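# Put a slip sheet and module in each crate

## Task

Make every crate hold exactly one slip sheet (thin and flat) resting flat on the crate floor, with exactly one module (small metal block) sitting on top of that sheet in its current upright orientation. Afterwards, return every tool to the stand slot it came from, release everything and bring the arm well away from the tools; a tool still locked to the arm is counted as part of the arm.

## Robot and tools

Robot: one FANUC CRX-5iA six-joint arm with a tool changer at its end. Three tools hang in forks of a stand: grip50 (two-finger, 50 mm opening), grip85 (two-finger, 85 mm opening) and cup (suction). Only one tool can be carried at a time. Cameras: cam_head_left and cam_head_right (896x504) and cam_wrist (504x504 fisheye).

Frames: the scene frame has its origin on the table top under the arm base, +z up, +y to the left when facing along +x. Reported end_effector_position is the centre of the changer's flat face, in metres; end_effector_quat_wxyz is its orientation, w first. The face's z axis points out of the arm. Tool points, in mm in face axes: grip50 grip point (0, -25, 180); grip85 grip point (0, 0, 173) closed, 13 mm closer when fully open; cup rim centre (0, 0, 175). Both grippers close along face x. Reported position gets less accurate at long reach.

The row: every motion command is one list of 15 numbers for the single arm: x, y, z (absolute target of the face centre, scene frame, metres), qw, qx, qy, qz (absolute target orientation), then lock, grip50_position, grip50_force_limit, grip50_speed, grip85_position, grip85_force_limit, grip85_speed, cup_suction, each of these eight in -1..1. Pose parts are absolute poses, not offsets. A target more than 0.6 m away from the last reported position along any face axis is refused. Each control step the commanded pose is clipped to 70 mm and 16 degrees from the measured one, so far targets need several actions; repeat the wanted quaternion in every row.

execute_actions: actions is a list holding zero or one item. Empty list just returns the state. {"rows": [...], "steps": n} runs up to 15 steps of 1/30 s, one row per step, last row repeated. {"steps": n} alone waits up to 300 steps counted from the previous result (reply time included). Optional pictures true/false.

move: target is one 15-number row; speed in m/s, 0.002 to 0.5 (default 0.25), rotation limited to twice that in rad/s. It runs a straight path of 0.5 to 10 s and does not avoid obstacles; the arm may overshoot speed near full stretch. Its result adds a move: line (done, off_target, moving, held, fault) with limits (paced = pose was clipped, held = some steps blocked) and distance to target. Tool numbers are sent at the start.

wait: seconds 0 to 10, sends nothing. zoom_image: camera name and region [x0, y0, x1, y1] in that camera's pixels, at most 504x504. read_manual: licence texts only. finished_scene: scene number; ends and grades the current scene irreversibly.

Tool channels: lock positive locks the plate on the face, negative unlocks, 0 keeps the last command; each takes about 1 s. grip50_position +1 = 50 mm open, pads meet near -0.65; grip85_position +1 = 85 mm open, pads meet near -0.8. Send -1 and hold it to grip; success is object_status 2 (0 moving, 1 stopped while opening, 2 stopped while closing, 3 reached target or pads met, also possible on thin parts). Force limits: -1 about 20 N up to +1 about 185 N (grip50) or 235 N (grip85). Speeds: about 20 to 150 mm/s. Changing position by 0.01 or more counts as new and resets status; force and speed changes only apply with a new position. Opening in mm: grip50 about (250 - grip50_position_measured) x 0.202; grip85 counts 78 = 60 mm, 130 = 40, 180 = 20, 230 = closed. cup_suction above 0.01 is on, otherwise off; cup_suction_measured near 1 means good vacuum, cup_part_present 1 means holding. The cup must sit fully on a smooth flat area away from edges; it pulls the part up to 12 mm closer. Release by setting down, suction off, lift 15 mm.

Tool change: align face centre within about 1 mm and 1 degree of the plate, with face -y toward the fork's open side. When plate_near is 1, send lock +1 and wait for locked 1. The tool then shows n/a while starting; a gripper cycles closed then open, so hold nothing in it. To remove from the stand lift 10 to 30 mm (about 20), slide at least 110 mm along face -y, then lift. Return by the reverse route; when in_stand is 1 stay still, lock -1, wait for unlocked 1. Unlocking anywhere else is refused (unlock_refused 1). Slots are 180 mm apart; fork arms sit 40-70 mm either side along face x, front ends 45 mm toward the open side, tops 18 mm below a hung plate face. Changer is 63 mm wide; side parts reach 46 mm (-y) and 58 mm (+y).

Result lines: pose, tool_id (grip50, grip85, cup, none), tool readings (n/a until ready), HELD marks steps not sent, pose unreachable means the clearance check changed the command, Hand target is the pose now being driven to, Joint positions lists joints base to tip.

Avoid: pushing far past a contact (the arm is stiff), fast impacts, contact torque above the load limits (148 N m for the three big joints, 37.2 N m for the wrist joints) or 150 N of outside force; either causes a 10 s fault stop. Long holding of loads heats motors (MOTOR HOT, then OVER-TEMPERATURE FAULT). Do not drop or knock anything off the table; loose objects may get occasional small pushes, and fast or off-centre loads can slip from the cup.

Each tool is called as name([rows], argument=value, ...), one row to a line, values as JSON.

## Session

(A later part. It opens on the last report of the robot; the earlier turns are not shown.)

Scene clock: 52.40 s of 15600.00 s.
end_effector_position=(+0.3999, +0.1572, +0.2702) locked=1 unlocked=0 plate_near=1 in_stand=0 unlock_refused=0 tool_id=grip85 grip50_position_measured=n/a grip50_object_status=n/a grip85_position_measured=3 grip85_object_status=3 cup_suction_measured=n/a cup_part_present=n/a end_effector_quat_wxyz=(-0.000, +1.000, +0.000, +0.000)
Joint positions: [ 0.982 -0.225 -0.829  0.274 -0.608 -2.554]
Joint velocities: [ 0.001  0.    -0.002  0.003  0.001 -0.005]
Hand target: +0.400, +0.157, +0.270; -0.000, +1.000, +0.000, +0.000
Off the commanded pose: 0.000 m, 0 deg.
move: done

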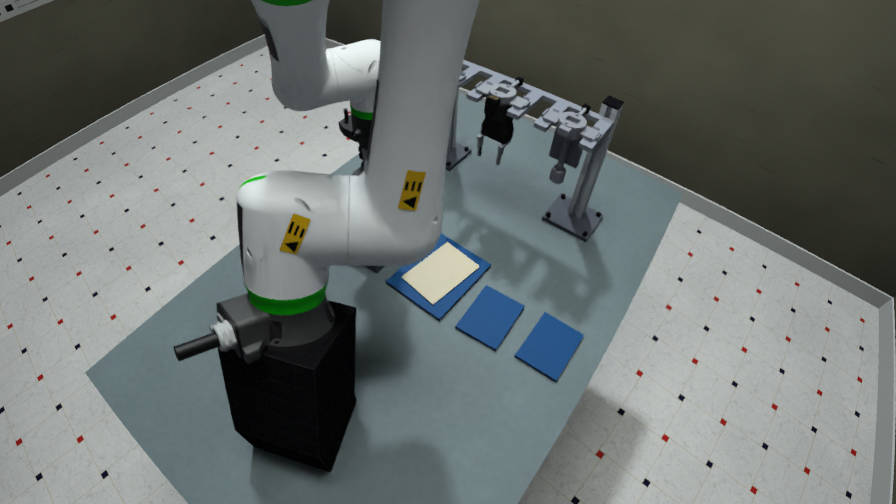

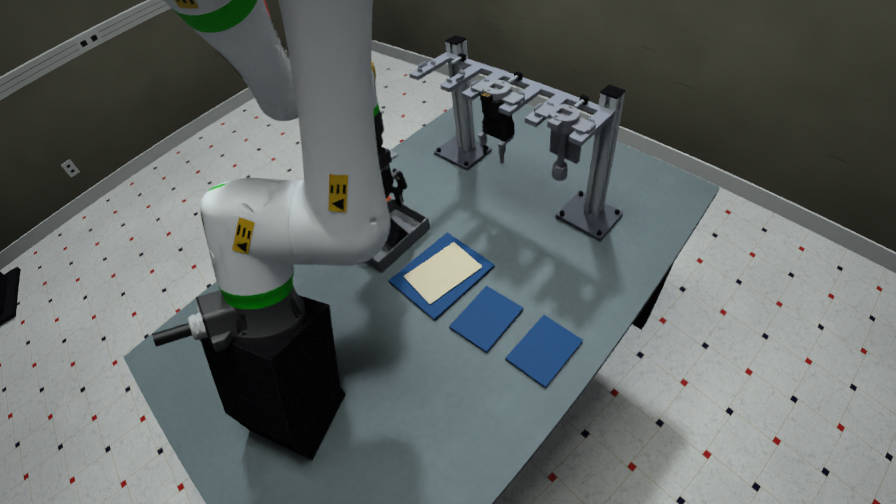

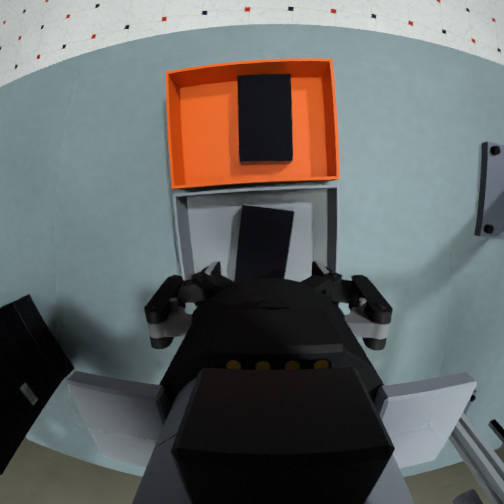

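move(target=[0.397,0.160,0.196,0,0.9986,-0.0523,0,0,1,0,0,1,-0.4,0.5,0], speed=0.06)

move(target=[0.397,0.160,0.196,0,0.9986,-0.0523,0,0,1,0,0,-1,-0.4,0.5,0], speed=0.06)

move(target=[0.397,0.160,0.26,0,0.9986,-0.0523,0,0,1,0,0,-1,-0.4,0.5,0], speed=0.1)

move(target=[0.545,0.160,0.26,0,1,0,0,0,1,0,0,-1,-0.4,0.5,0], speed=0.15)

move(target=[0.545,0.160,0.194,0,1,0,0,0,1,0,0,-1,-0.4,0.5,0], speed=0.05)

move(target=[0.545,0.160,0.194,0,1,0,0,0,1,0,0,1,-0.4,0.5,0], speed=0.05)

move(target=[0.545,0.160,0.26,0,1,0,0,0,1,0,0,1,-0.4,0.5,0], speed=0.1)

move(target=[0.40,0.313,0.27,0,1,0,0,0,1,0,0,1,-0.4,0.5,0], speed=0.2)

Scene clock: 72.27 s of 15600.00 s.
end_effector_position=(+0.3968, +0.1600, +0.1961) locked=1 unlocked=0 plate_near=1 in_stand=0 unlock_refused=0 tool_id=grip85 grip50_position_measured=n/a grip50_object_status=n/a grip85_position_measured=3 grip85_object_status=3 cup_suction_measured=n/a cup_part_present=n/a end_effector_quat_wxyz=(-0.000, +0.999, -0.052, -0.000)
Joint positions: [ 0.938 -0.007 -0.876  0.416 -0.348 -2.785]
Joint velocities: [-0.     0.001 -0.001  0.005  0.002 -0.007]
Hand target: +0.397, +0.160, +0.196; -0.000, +0.999, -0.052, -0.000
Off the commanded pose: 0.000 m, 0 deg.
move: done

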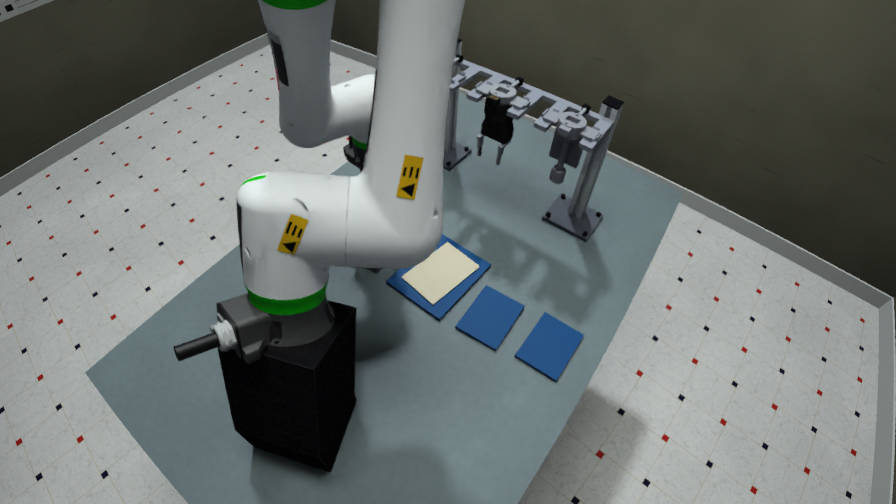

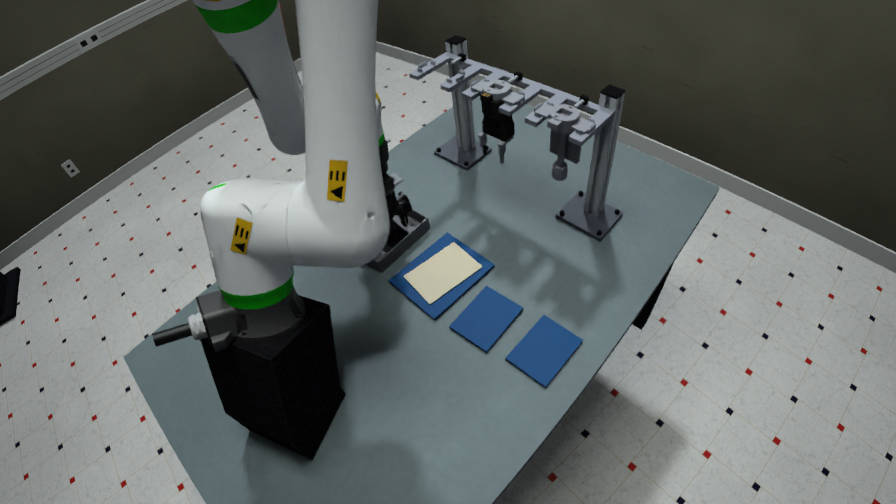

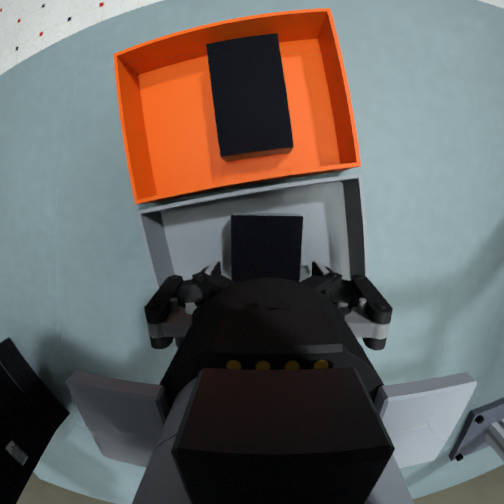

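Scene clock: 72.97 s of 15600.00 s.
end_effector_position=(+0.3970, +0.1600, +0.1960) locked=1 unlocked=0 plate_near=1 in_stand=0 unlock_refused=0 tool_id=grip85 grip50_position_measured=n/a grip50_object_status=n/a grip85_position_measured=80 grip85_object_status=2 cup_suction_measured=n/a cup_part_present=n/a end_effector_quat_wxyz=(-0.000, +0.999, -0.052, +0.000)
Joint positions: [ 0.937 -0.006 -0.876  0.418 -0.347 -2.787]
Joint velocities: [-0.     0.001 -0.     0.     0.    -0.001]
Hand target: +0.397, +0.160, +0.196; -0.000, +0.999, -0.052, +0.000
Off the commanded pose: 0.000 m, 0 deg.
move: done

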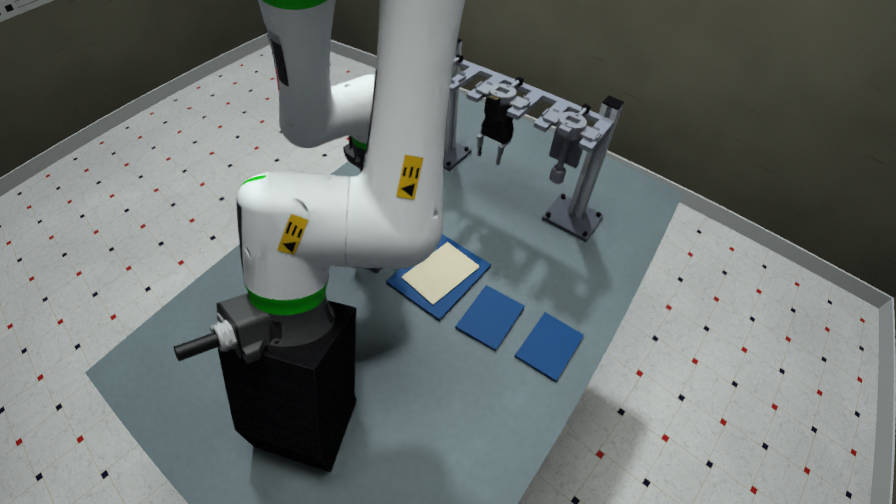

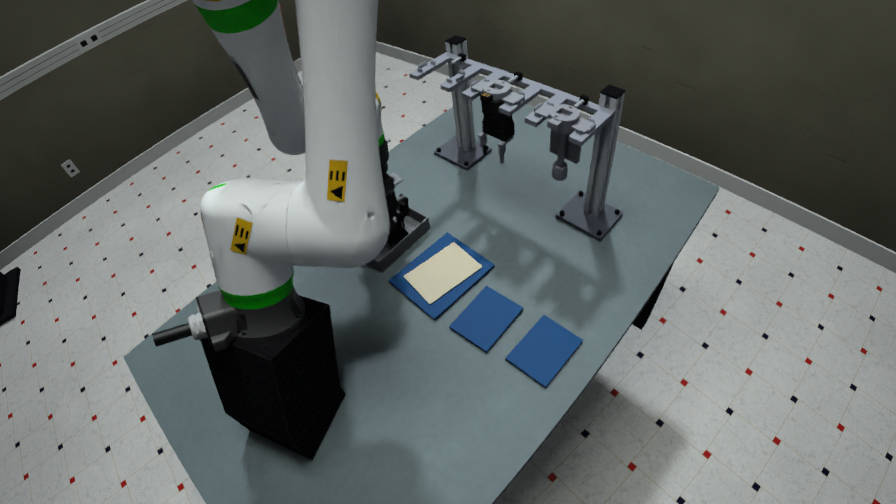

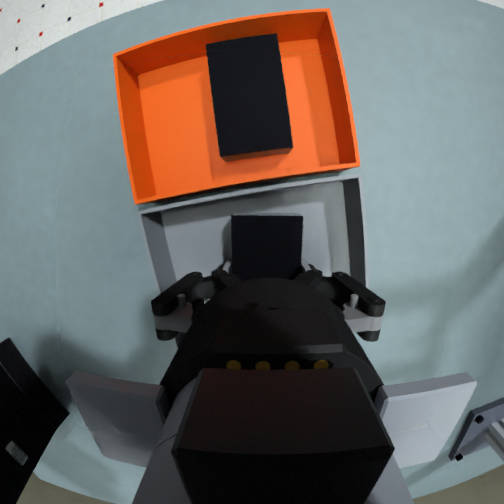

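Scene clock: 73.97 s of 15600.00 s.
end_effector_position=(+0.3971, +0.1600, +0.2599) locked=1 unlocked=0 plate_near=1 in_stand=0 unlock_refused=0 tool_id=grip85 grip50_position_measured=n/a grip50_object_status=n/a grip85_position_measured=80 grip85_object_status=2 cup_suction_measured=n/a cup_part_present=n/a end_effector_quat_wxyz=(+0.000, +0.999, -0.052, +0.000)
Joint positions: [ 0.987 -0.198 -0.841  0.294 -0.573 -2.688]
Joint velocities: [-0.001 -0.001  0.001 -0.    -0.001  0.001]
Hand target: +0.397, +0.160, +0.260; +0.000, +0.999, -0.052, +0.000
Off the commanded pose: 0.000 m, 0 deg.
move: done

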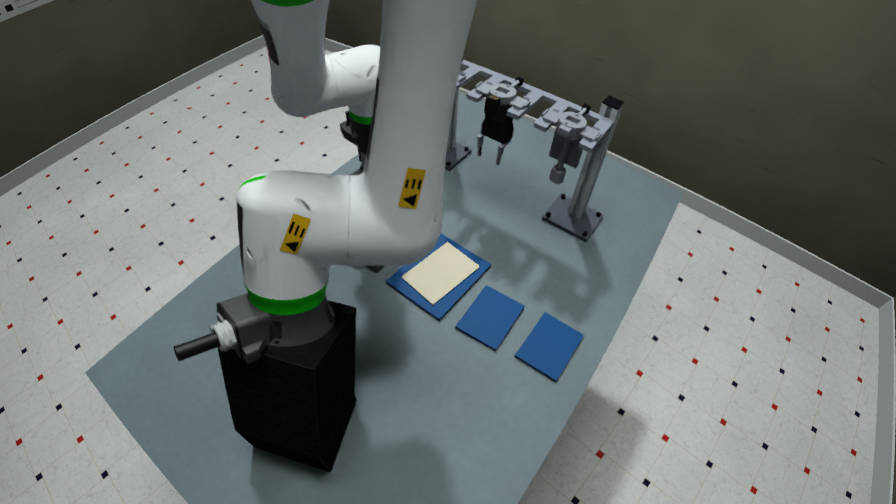

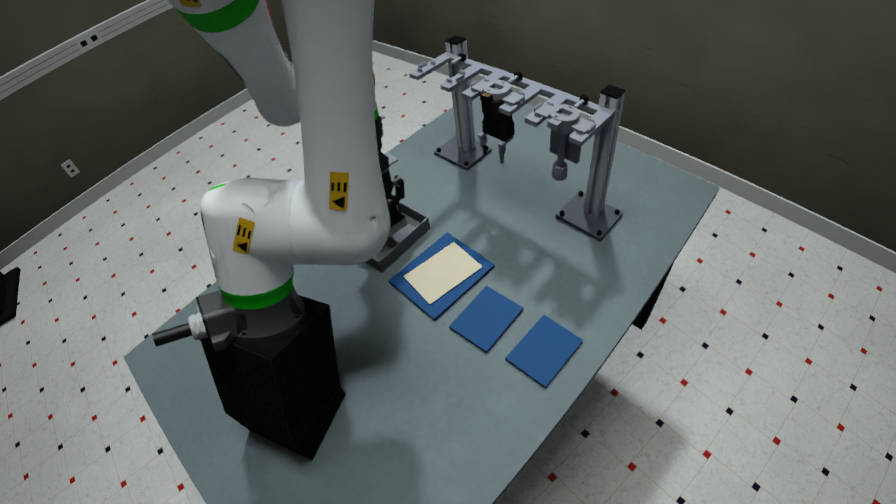

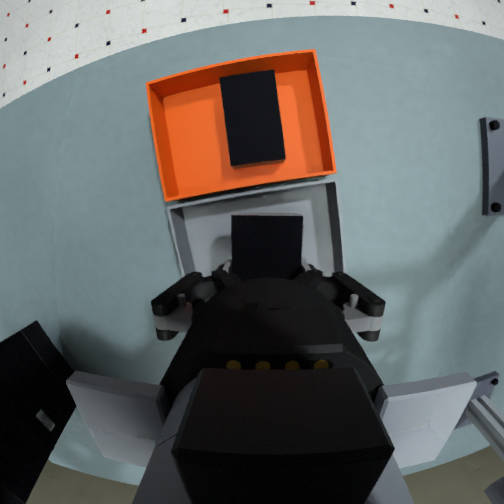

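Scene clock: 75.33 s of 15600.00 s.
end_effector_position=(+0.5448, +0.1598, +0.2600) locked=1 unlocked=0 plate_near=1 in_stand=0 unlock_refused=0 tool_id=grip85 grip50_position_measured=n/a grip50_object_status=n/a grip85_position_measured=80 grip85_object_status=2 cup_suction_measured=n/a cup_part_present=n/a end_effector_quat_wxyz=(-0.000, +1.000, -0.000, -0.001)
Joint positions: [ 0.748  0.077 -0.387  0.1   -0.711 -2.188]
Joint velocities: [ 0.001 -0.     0.001 -0.001 -0.001  0.002]
Hand target: +0.545, +0.160, +0.260; -0.000, +1.000, -0.000, -0.001
Off the commanded pose: 0.000 m, 0 deg.
move: done

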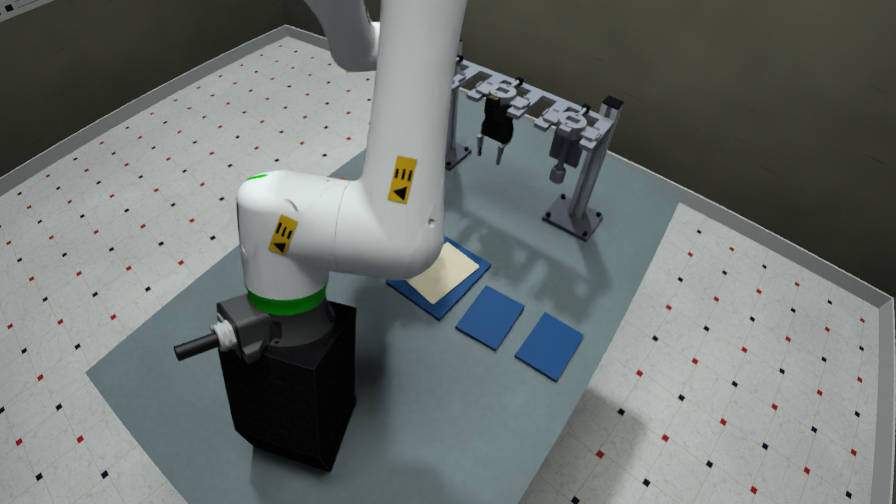

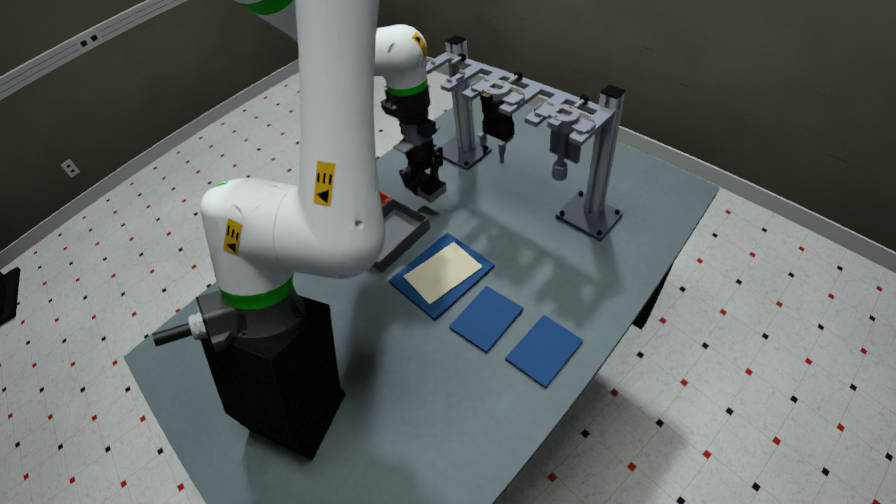

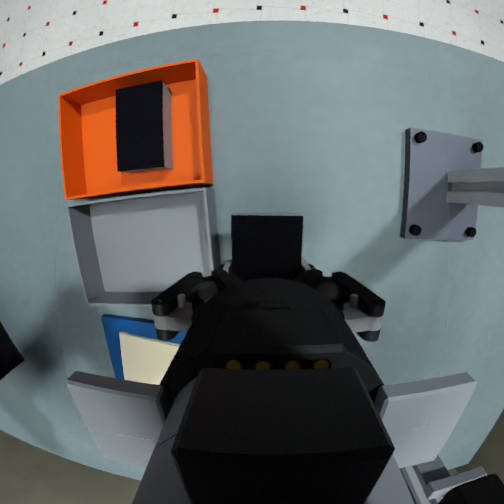

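Scene clock: 76.93 s of 15600.00 s.
end_effector_position=(+0.5449, +0.1600, +0.1941) locked=1 unlocked=0 plate_near=1 in_stand=0 unlock_refused=0 tool_id=grip85 grip50_position_measured=n/a grip50_object_status=n/a grip85_position_measured=80 grip85_object_status=2 cup_suction_measured=n/a cup_part_present=n/a end_effector_quat_wxyz=(-0.000, +1.000, +0.000, -0.000)
Joint positions: [ 0.738  0.214 -0.393  0.116 -0.566 -2.2  ]
Joint velocities: [-0.001  0.001  0.    -0.     0.001  0.   ]
Hand target: +0.545, +0.160, +0.194; -0.000, +1.000, +0.000, -0.000
Off the commanded pose: 0.000 m, 0 deg.
move: done

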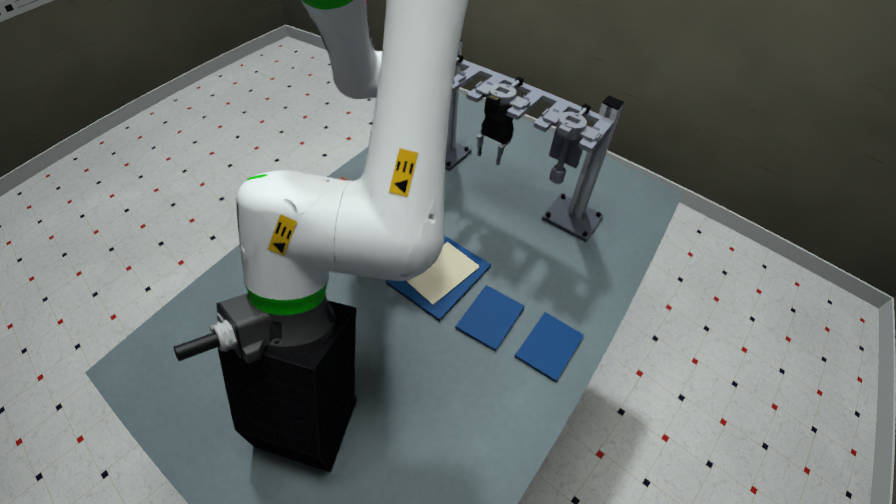

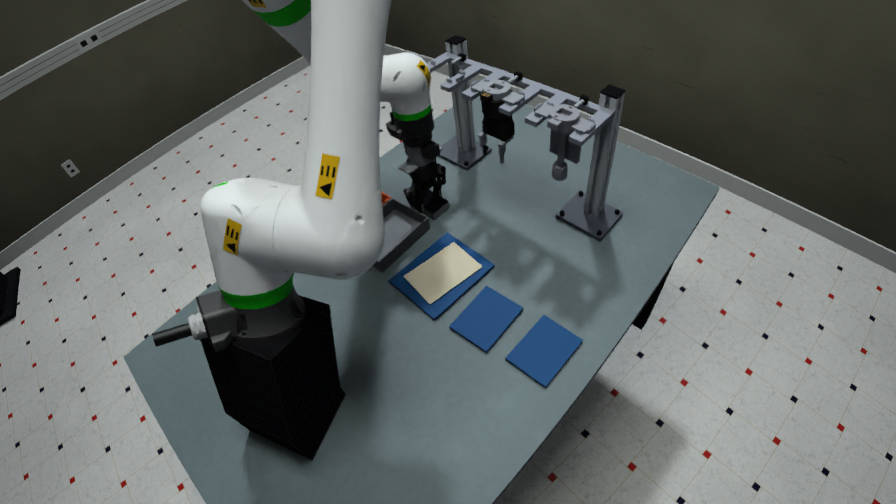

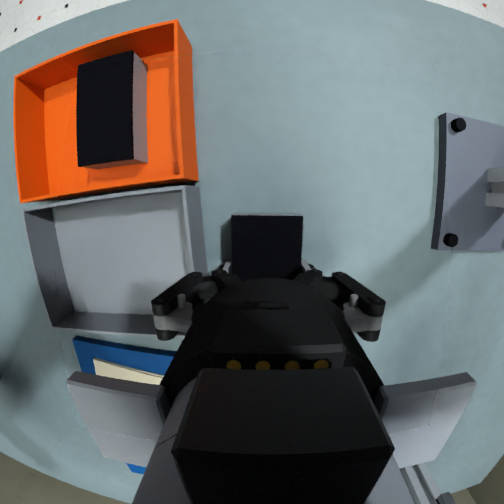

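Scene clock: 77.63 s of 15600.00 s.
end_effector_position=(+0.5450, +0.1599, +0.1940) locked=1 unlocked=0 plate_near=1 in_stand=0 unlock_refused=0 tool_id=grip85 grip50_position_measured=n/a grip50_object_status=n/a grip85_position_measured=3 grip85_object_status=3 cup_suction_measured=n/a cup_part_present=n/a end_effector_quat_wxyz=(+0.000, +1.000, -0.000, +0.000)
Joint positions: [ 0.738  0.214 -0.393  0.117 -0.566 -2.201]
Joint velocities: [-0.001 -0.    -0.    -0.    -0.     0.001]
Hand target: +0.545, +0.160, +0.194; +0.000, +1.000, -0.000, +0.000
Off the commanded pose: 0.000 m, 0 deg.
move: done

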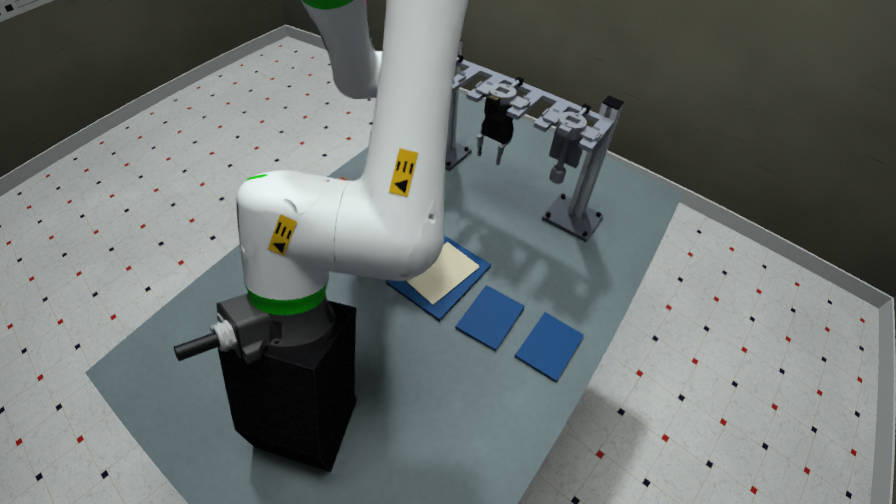

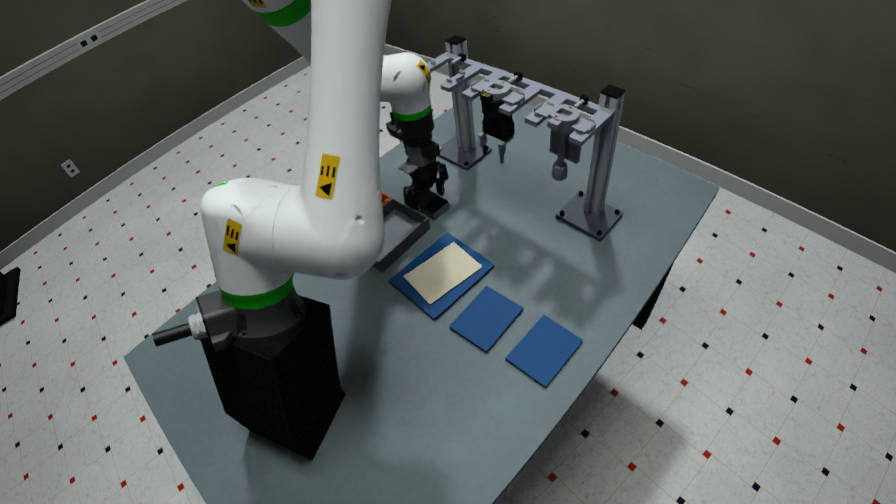

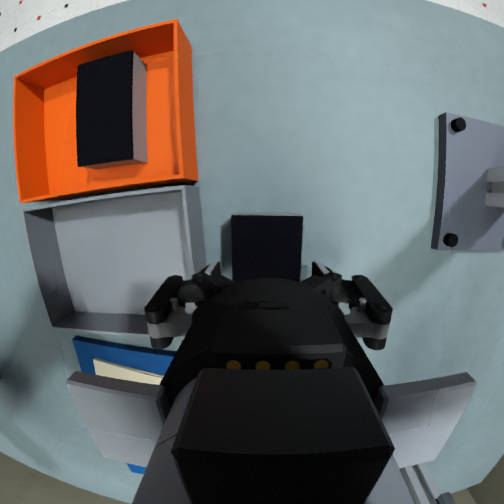

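Scene clock: 78.60 s of 15600.00 s.
end_effector_position=(+0.5451, +0.1600, +0.2599) locked=1 unlocked=0 plate_near=1 in_stand=0 unlock_refused=0 tool_id=grip85 grip50_position_measured=n/a grip50_object_status=n/a grip85_position_measured=3 grip85_object_status=3 cup_suction_measured=n/a cup_part_present=n/a end_effector_quat_wxyz=(+0.000, +1.000, -0.000, +0.000)
Joint positions: [ 0.749  0.077 -0.387  0.103 -0.71  -2.19 ]
Joint velocities: [ 0.     0.    -0.     0.    -0.001 -0.   ]
Hand target: +0.545, +0.160, +0.260; +0.000, +1.000, -0.000, +0.000
Off the commanded pose: 0.000 m, 0 deg.
move: done

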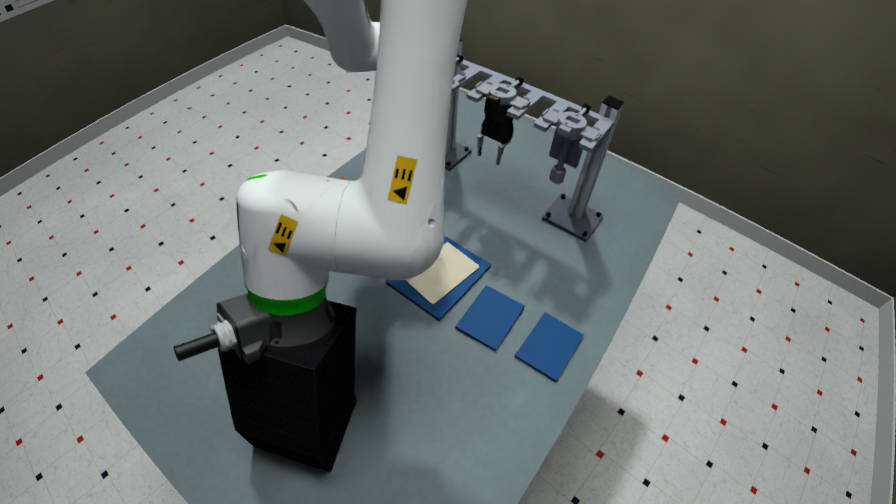

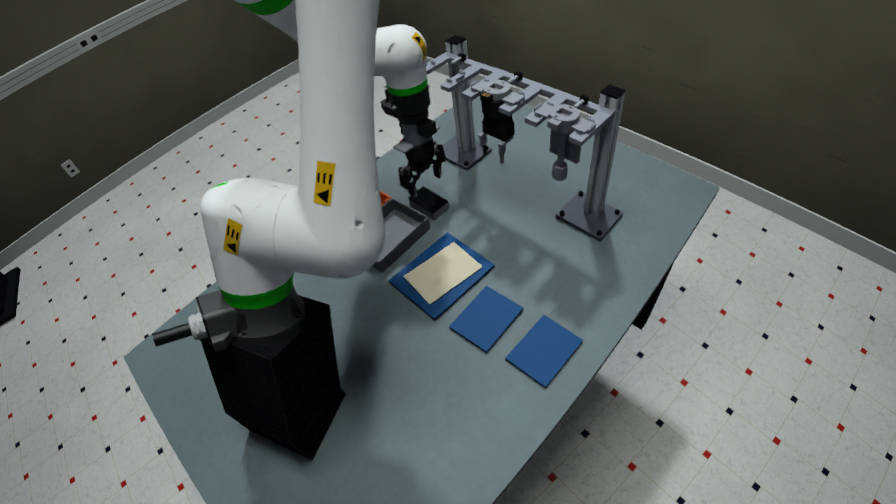

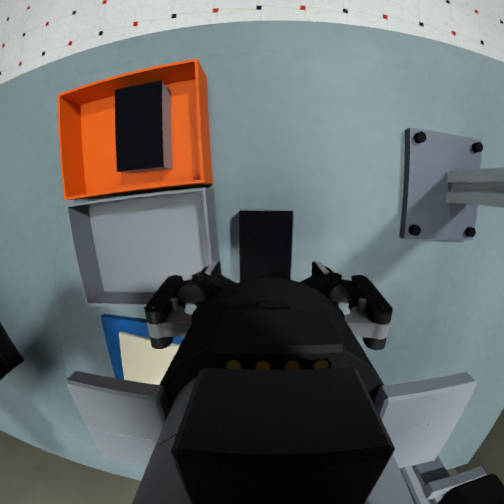

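Scene clock: 80.10 s of 15600.00 s.
end_effector_position=(+0.4009, +0.3131, +0.2699) locked=1 unlocked=0 plate_near=1 in_stand=0 unlock_refused=0 tool_id=grip85 grip50_position_measured=n/a grip50_object_status=n/a grip85_position_measured=3 grip85_object_status=3 cup_suction_measured=n/a cup_part_present=n/a end_effector_quat_wxyz=(+0.000, +1.000, +0.000, +0.001)
Joint positions: [ 1.258 -0.029 -0.635  0.407 -0.683 -2.916]
Joint velocities: [ 0.002  0.     0.     0.001 -0.    -0.001]
Hand target: +0.401, +0.313, +0.270; +0.000, +1.000, +0.000, +0.001
Off the commanded pose: 0.001 m, 0 deg.
move: done

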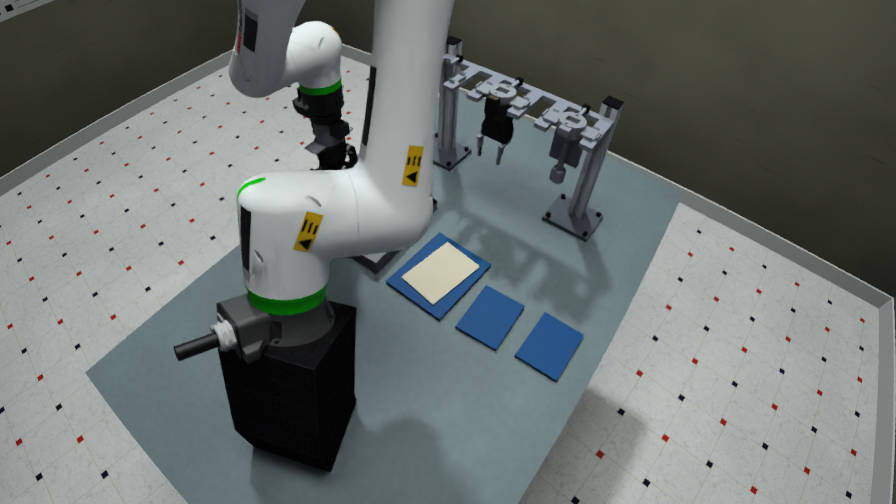

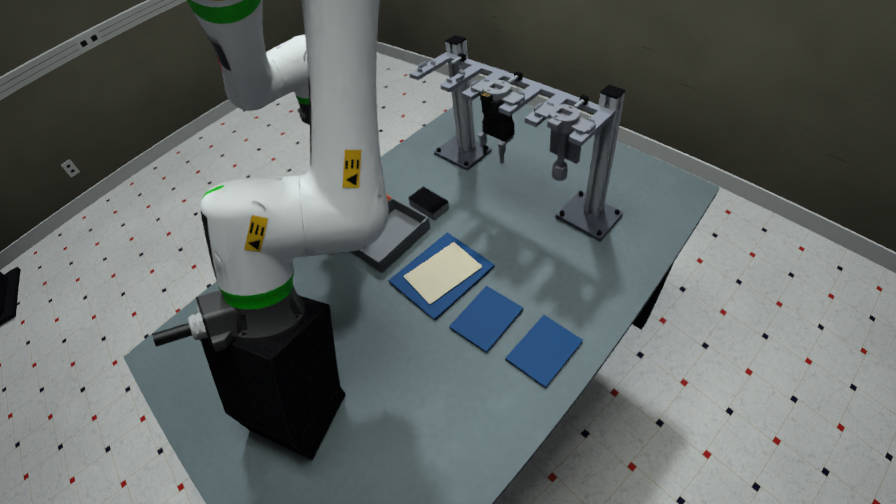

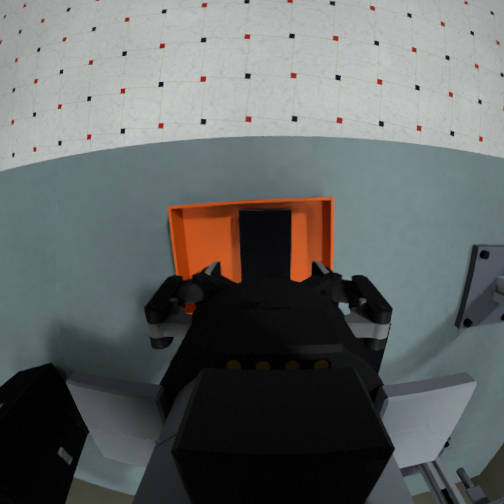

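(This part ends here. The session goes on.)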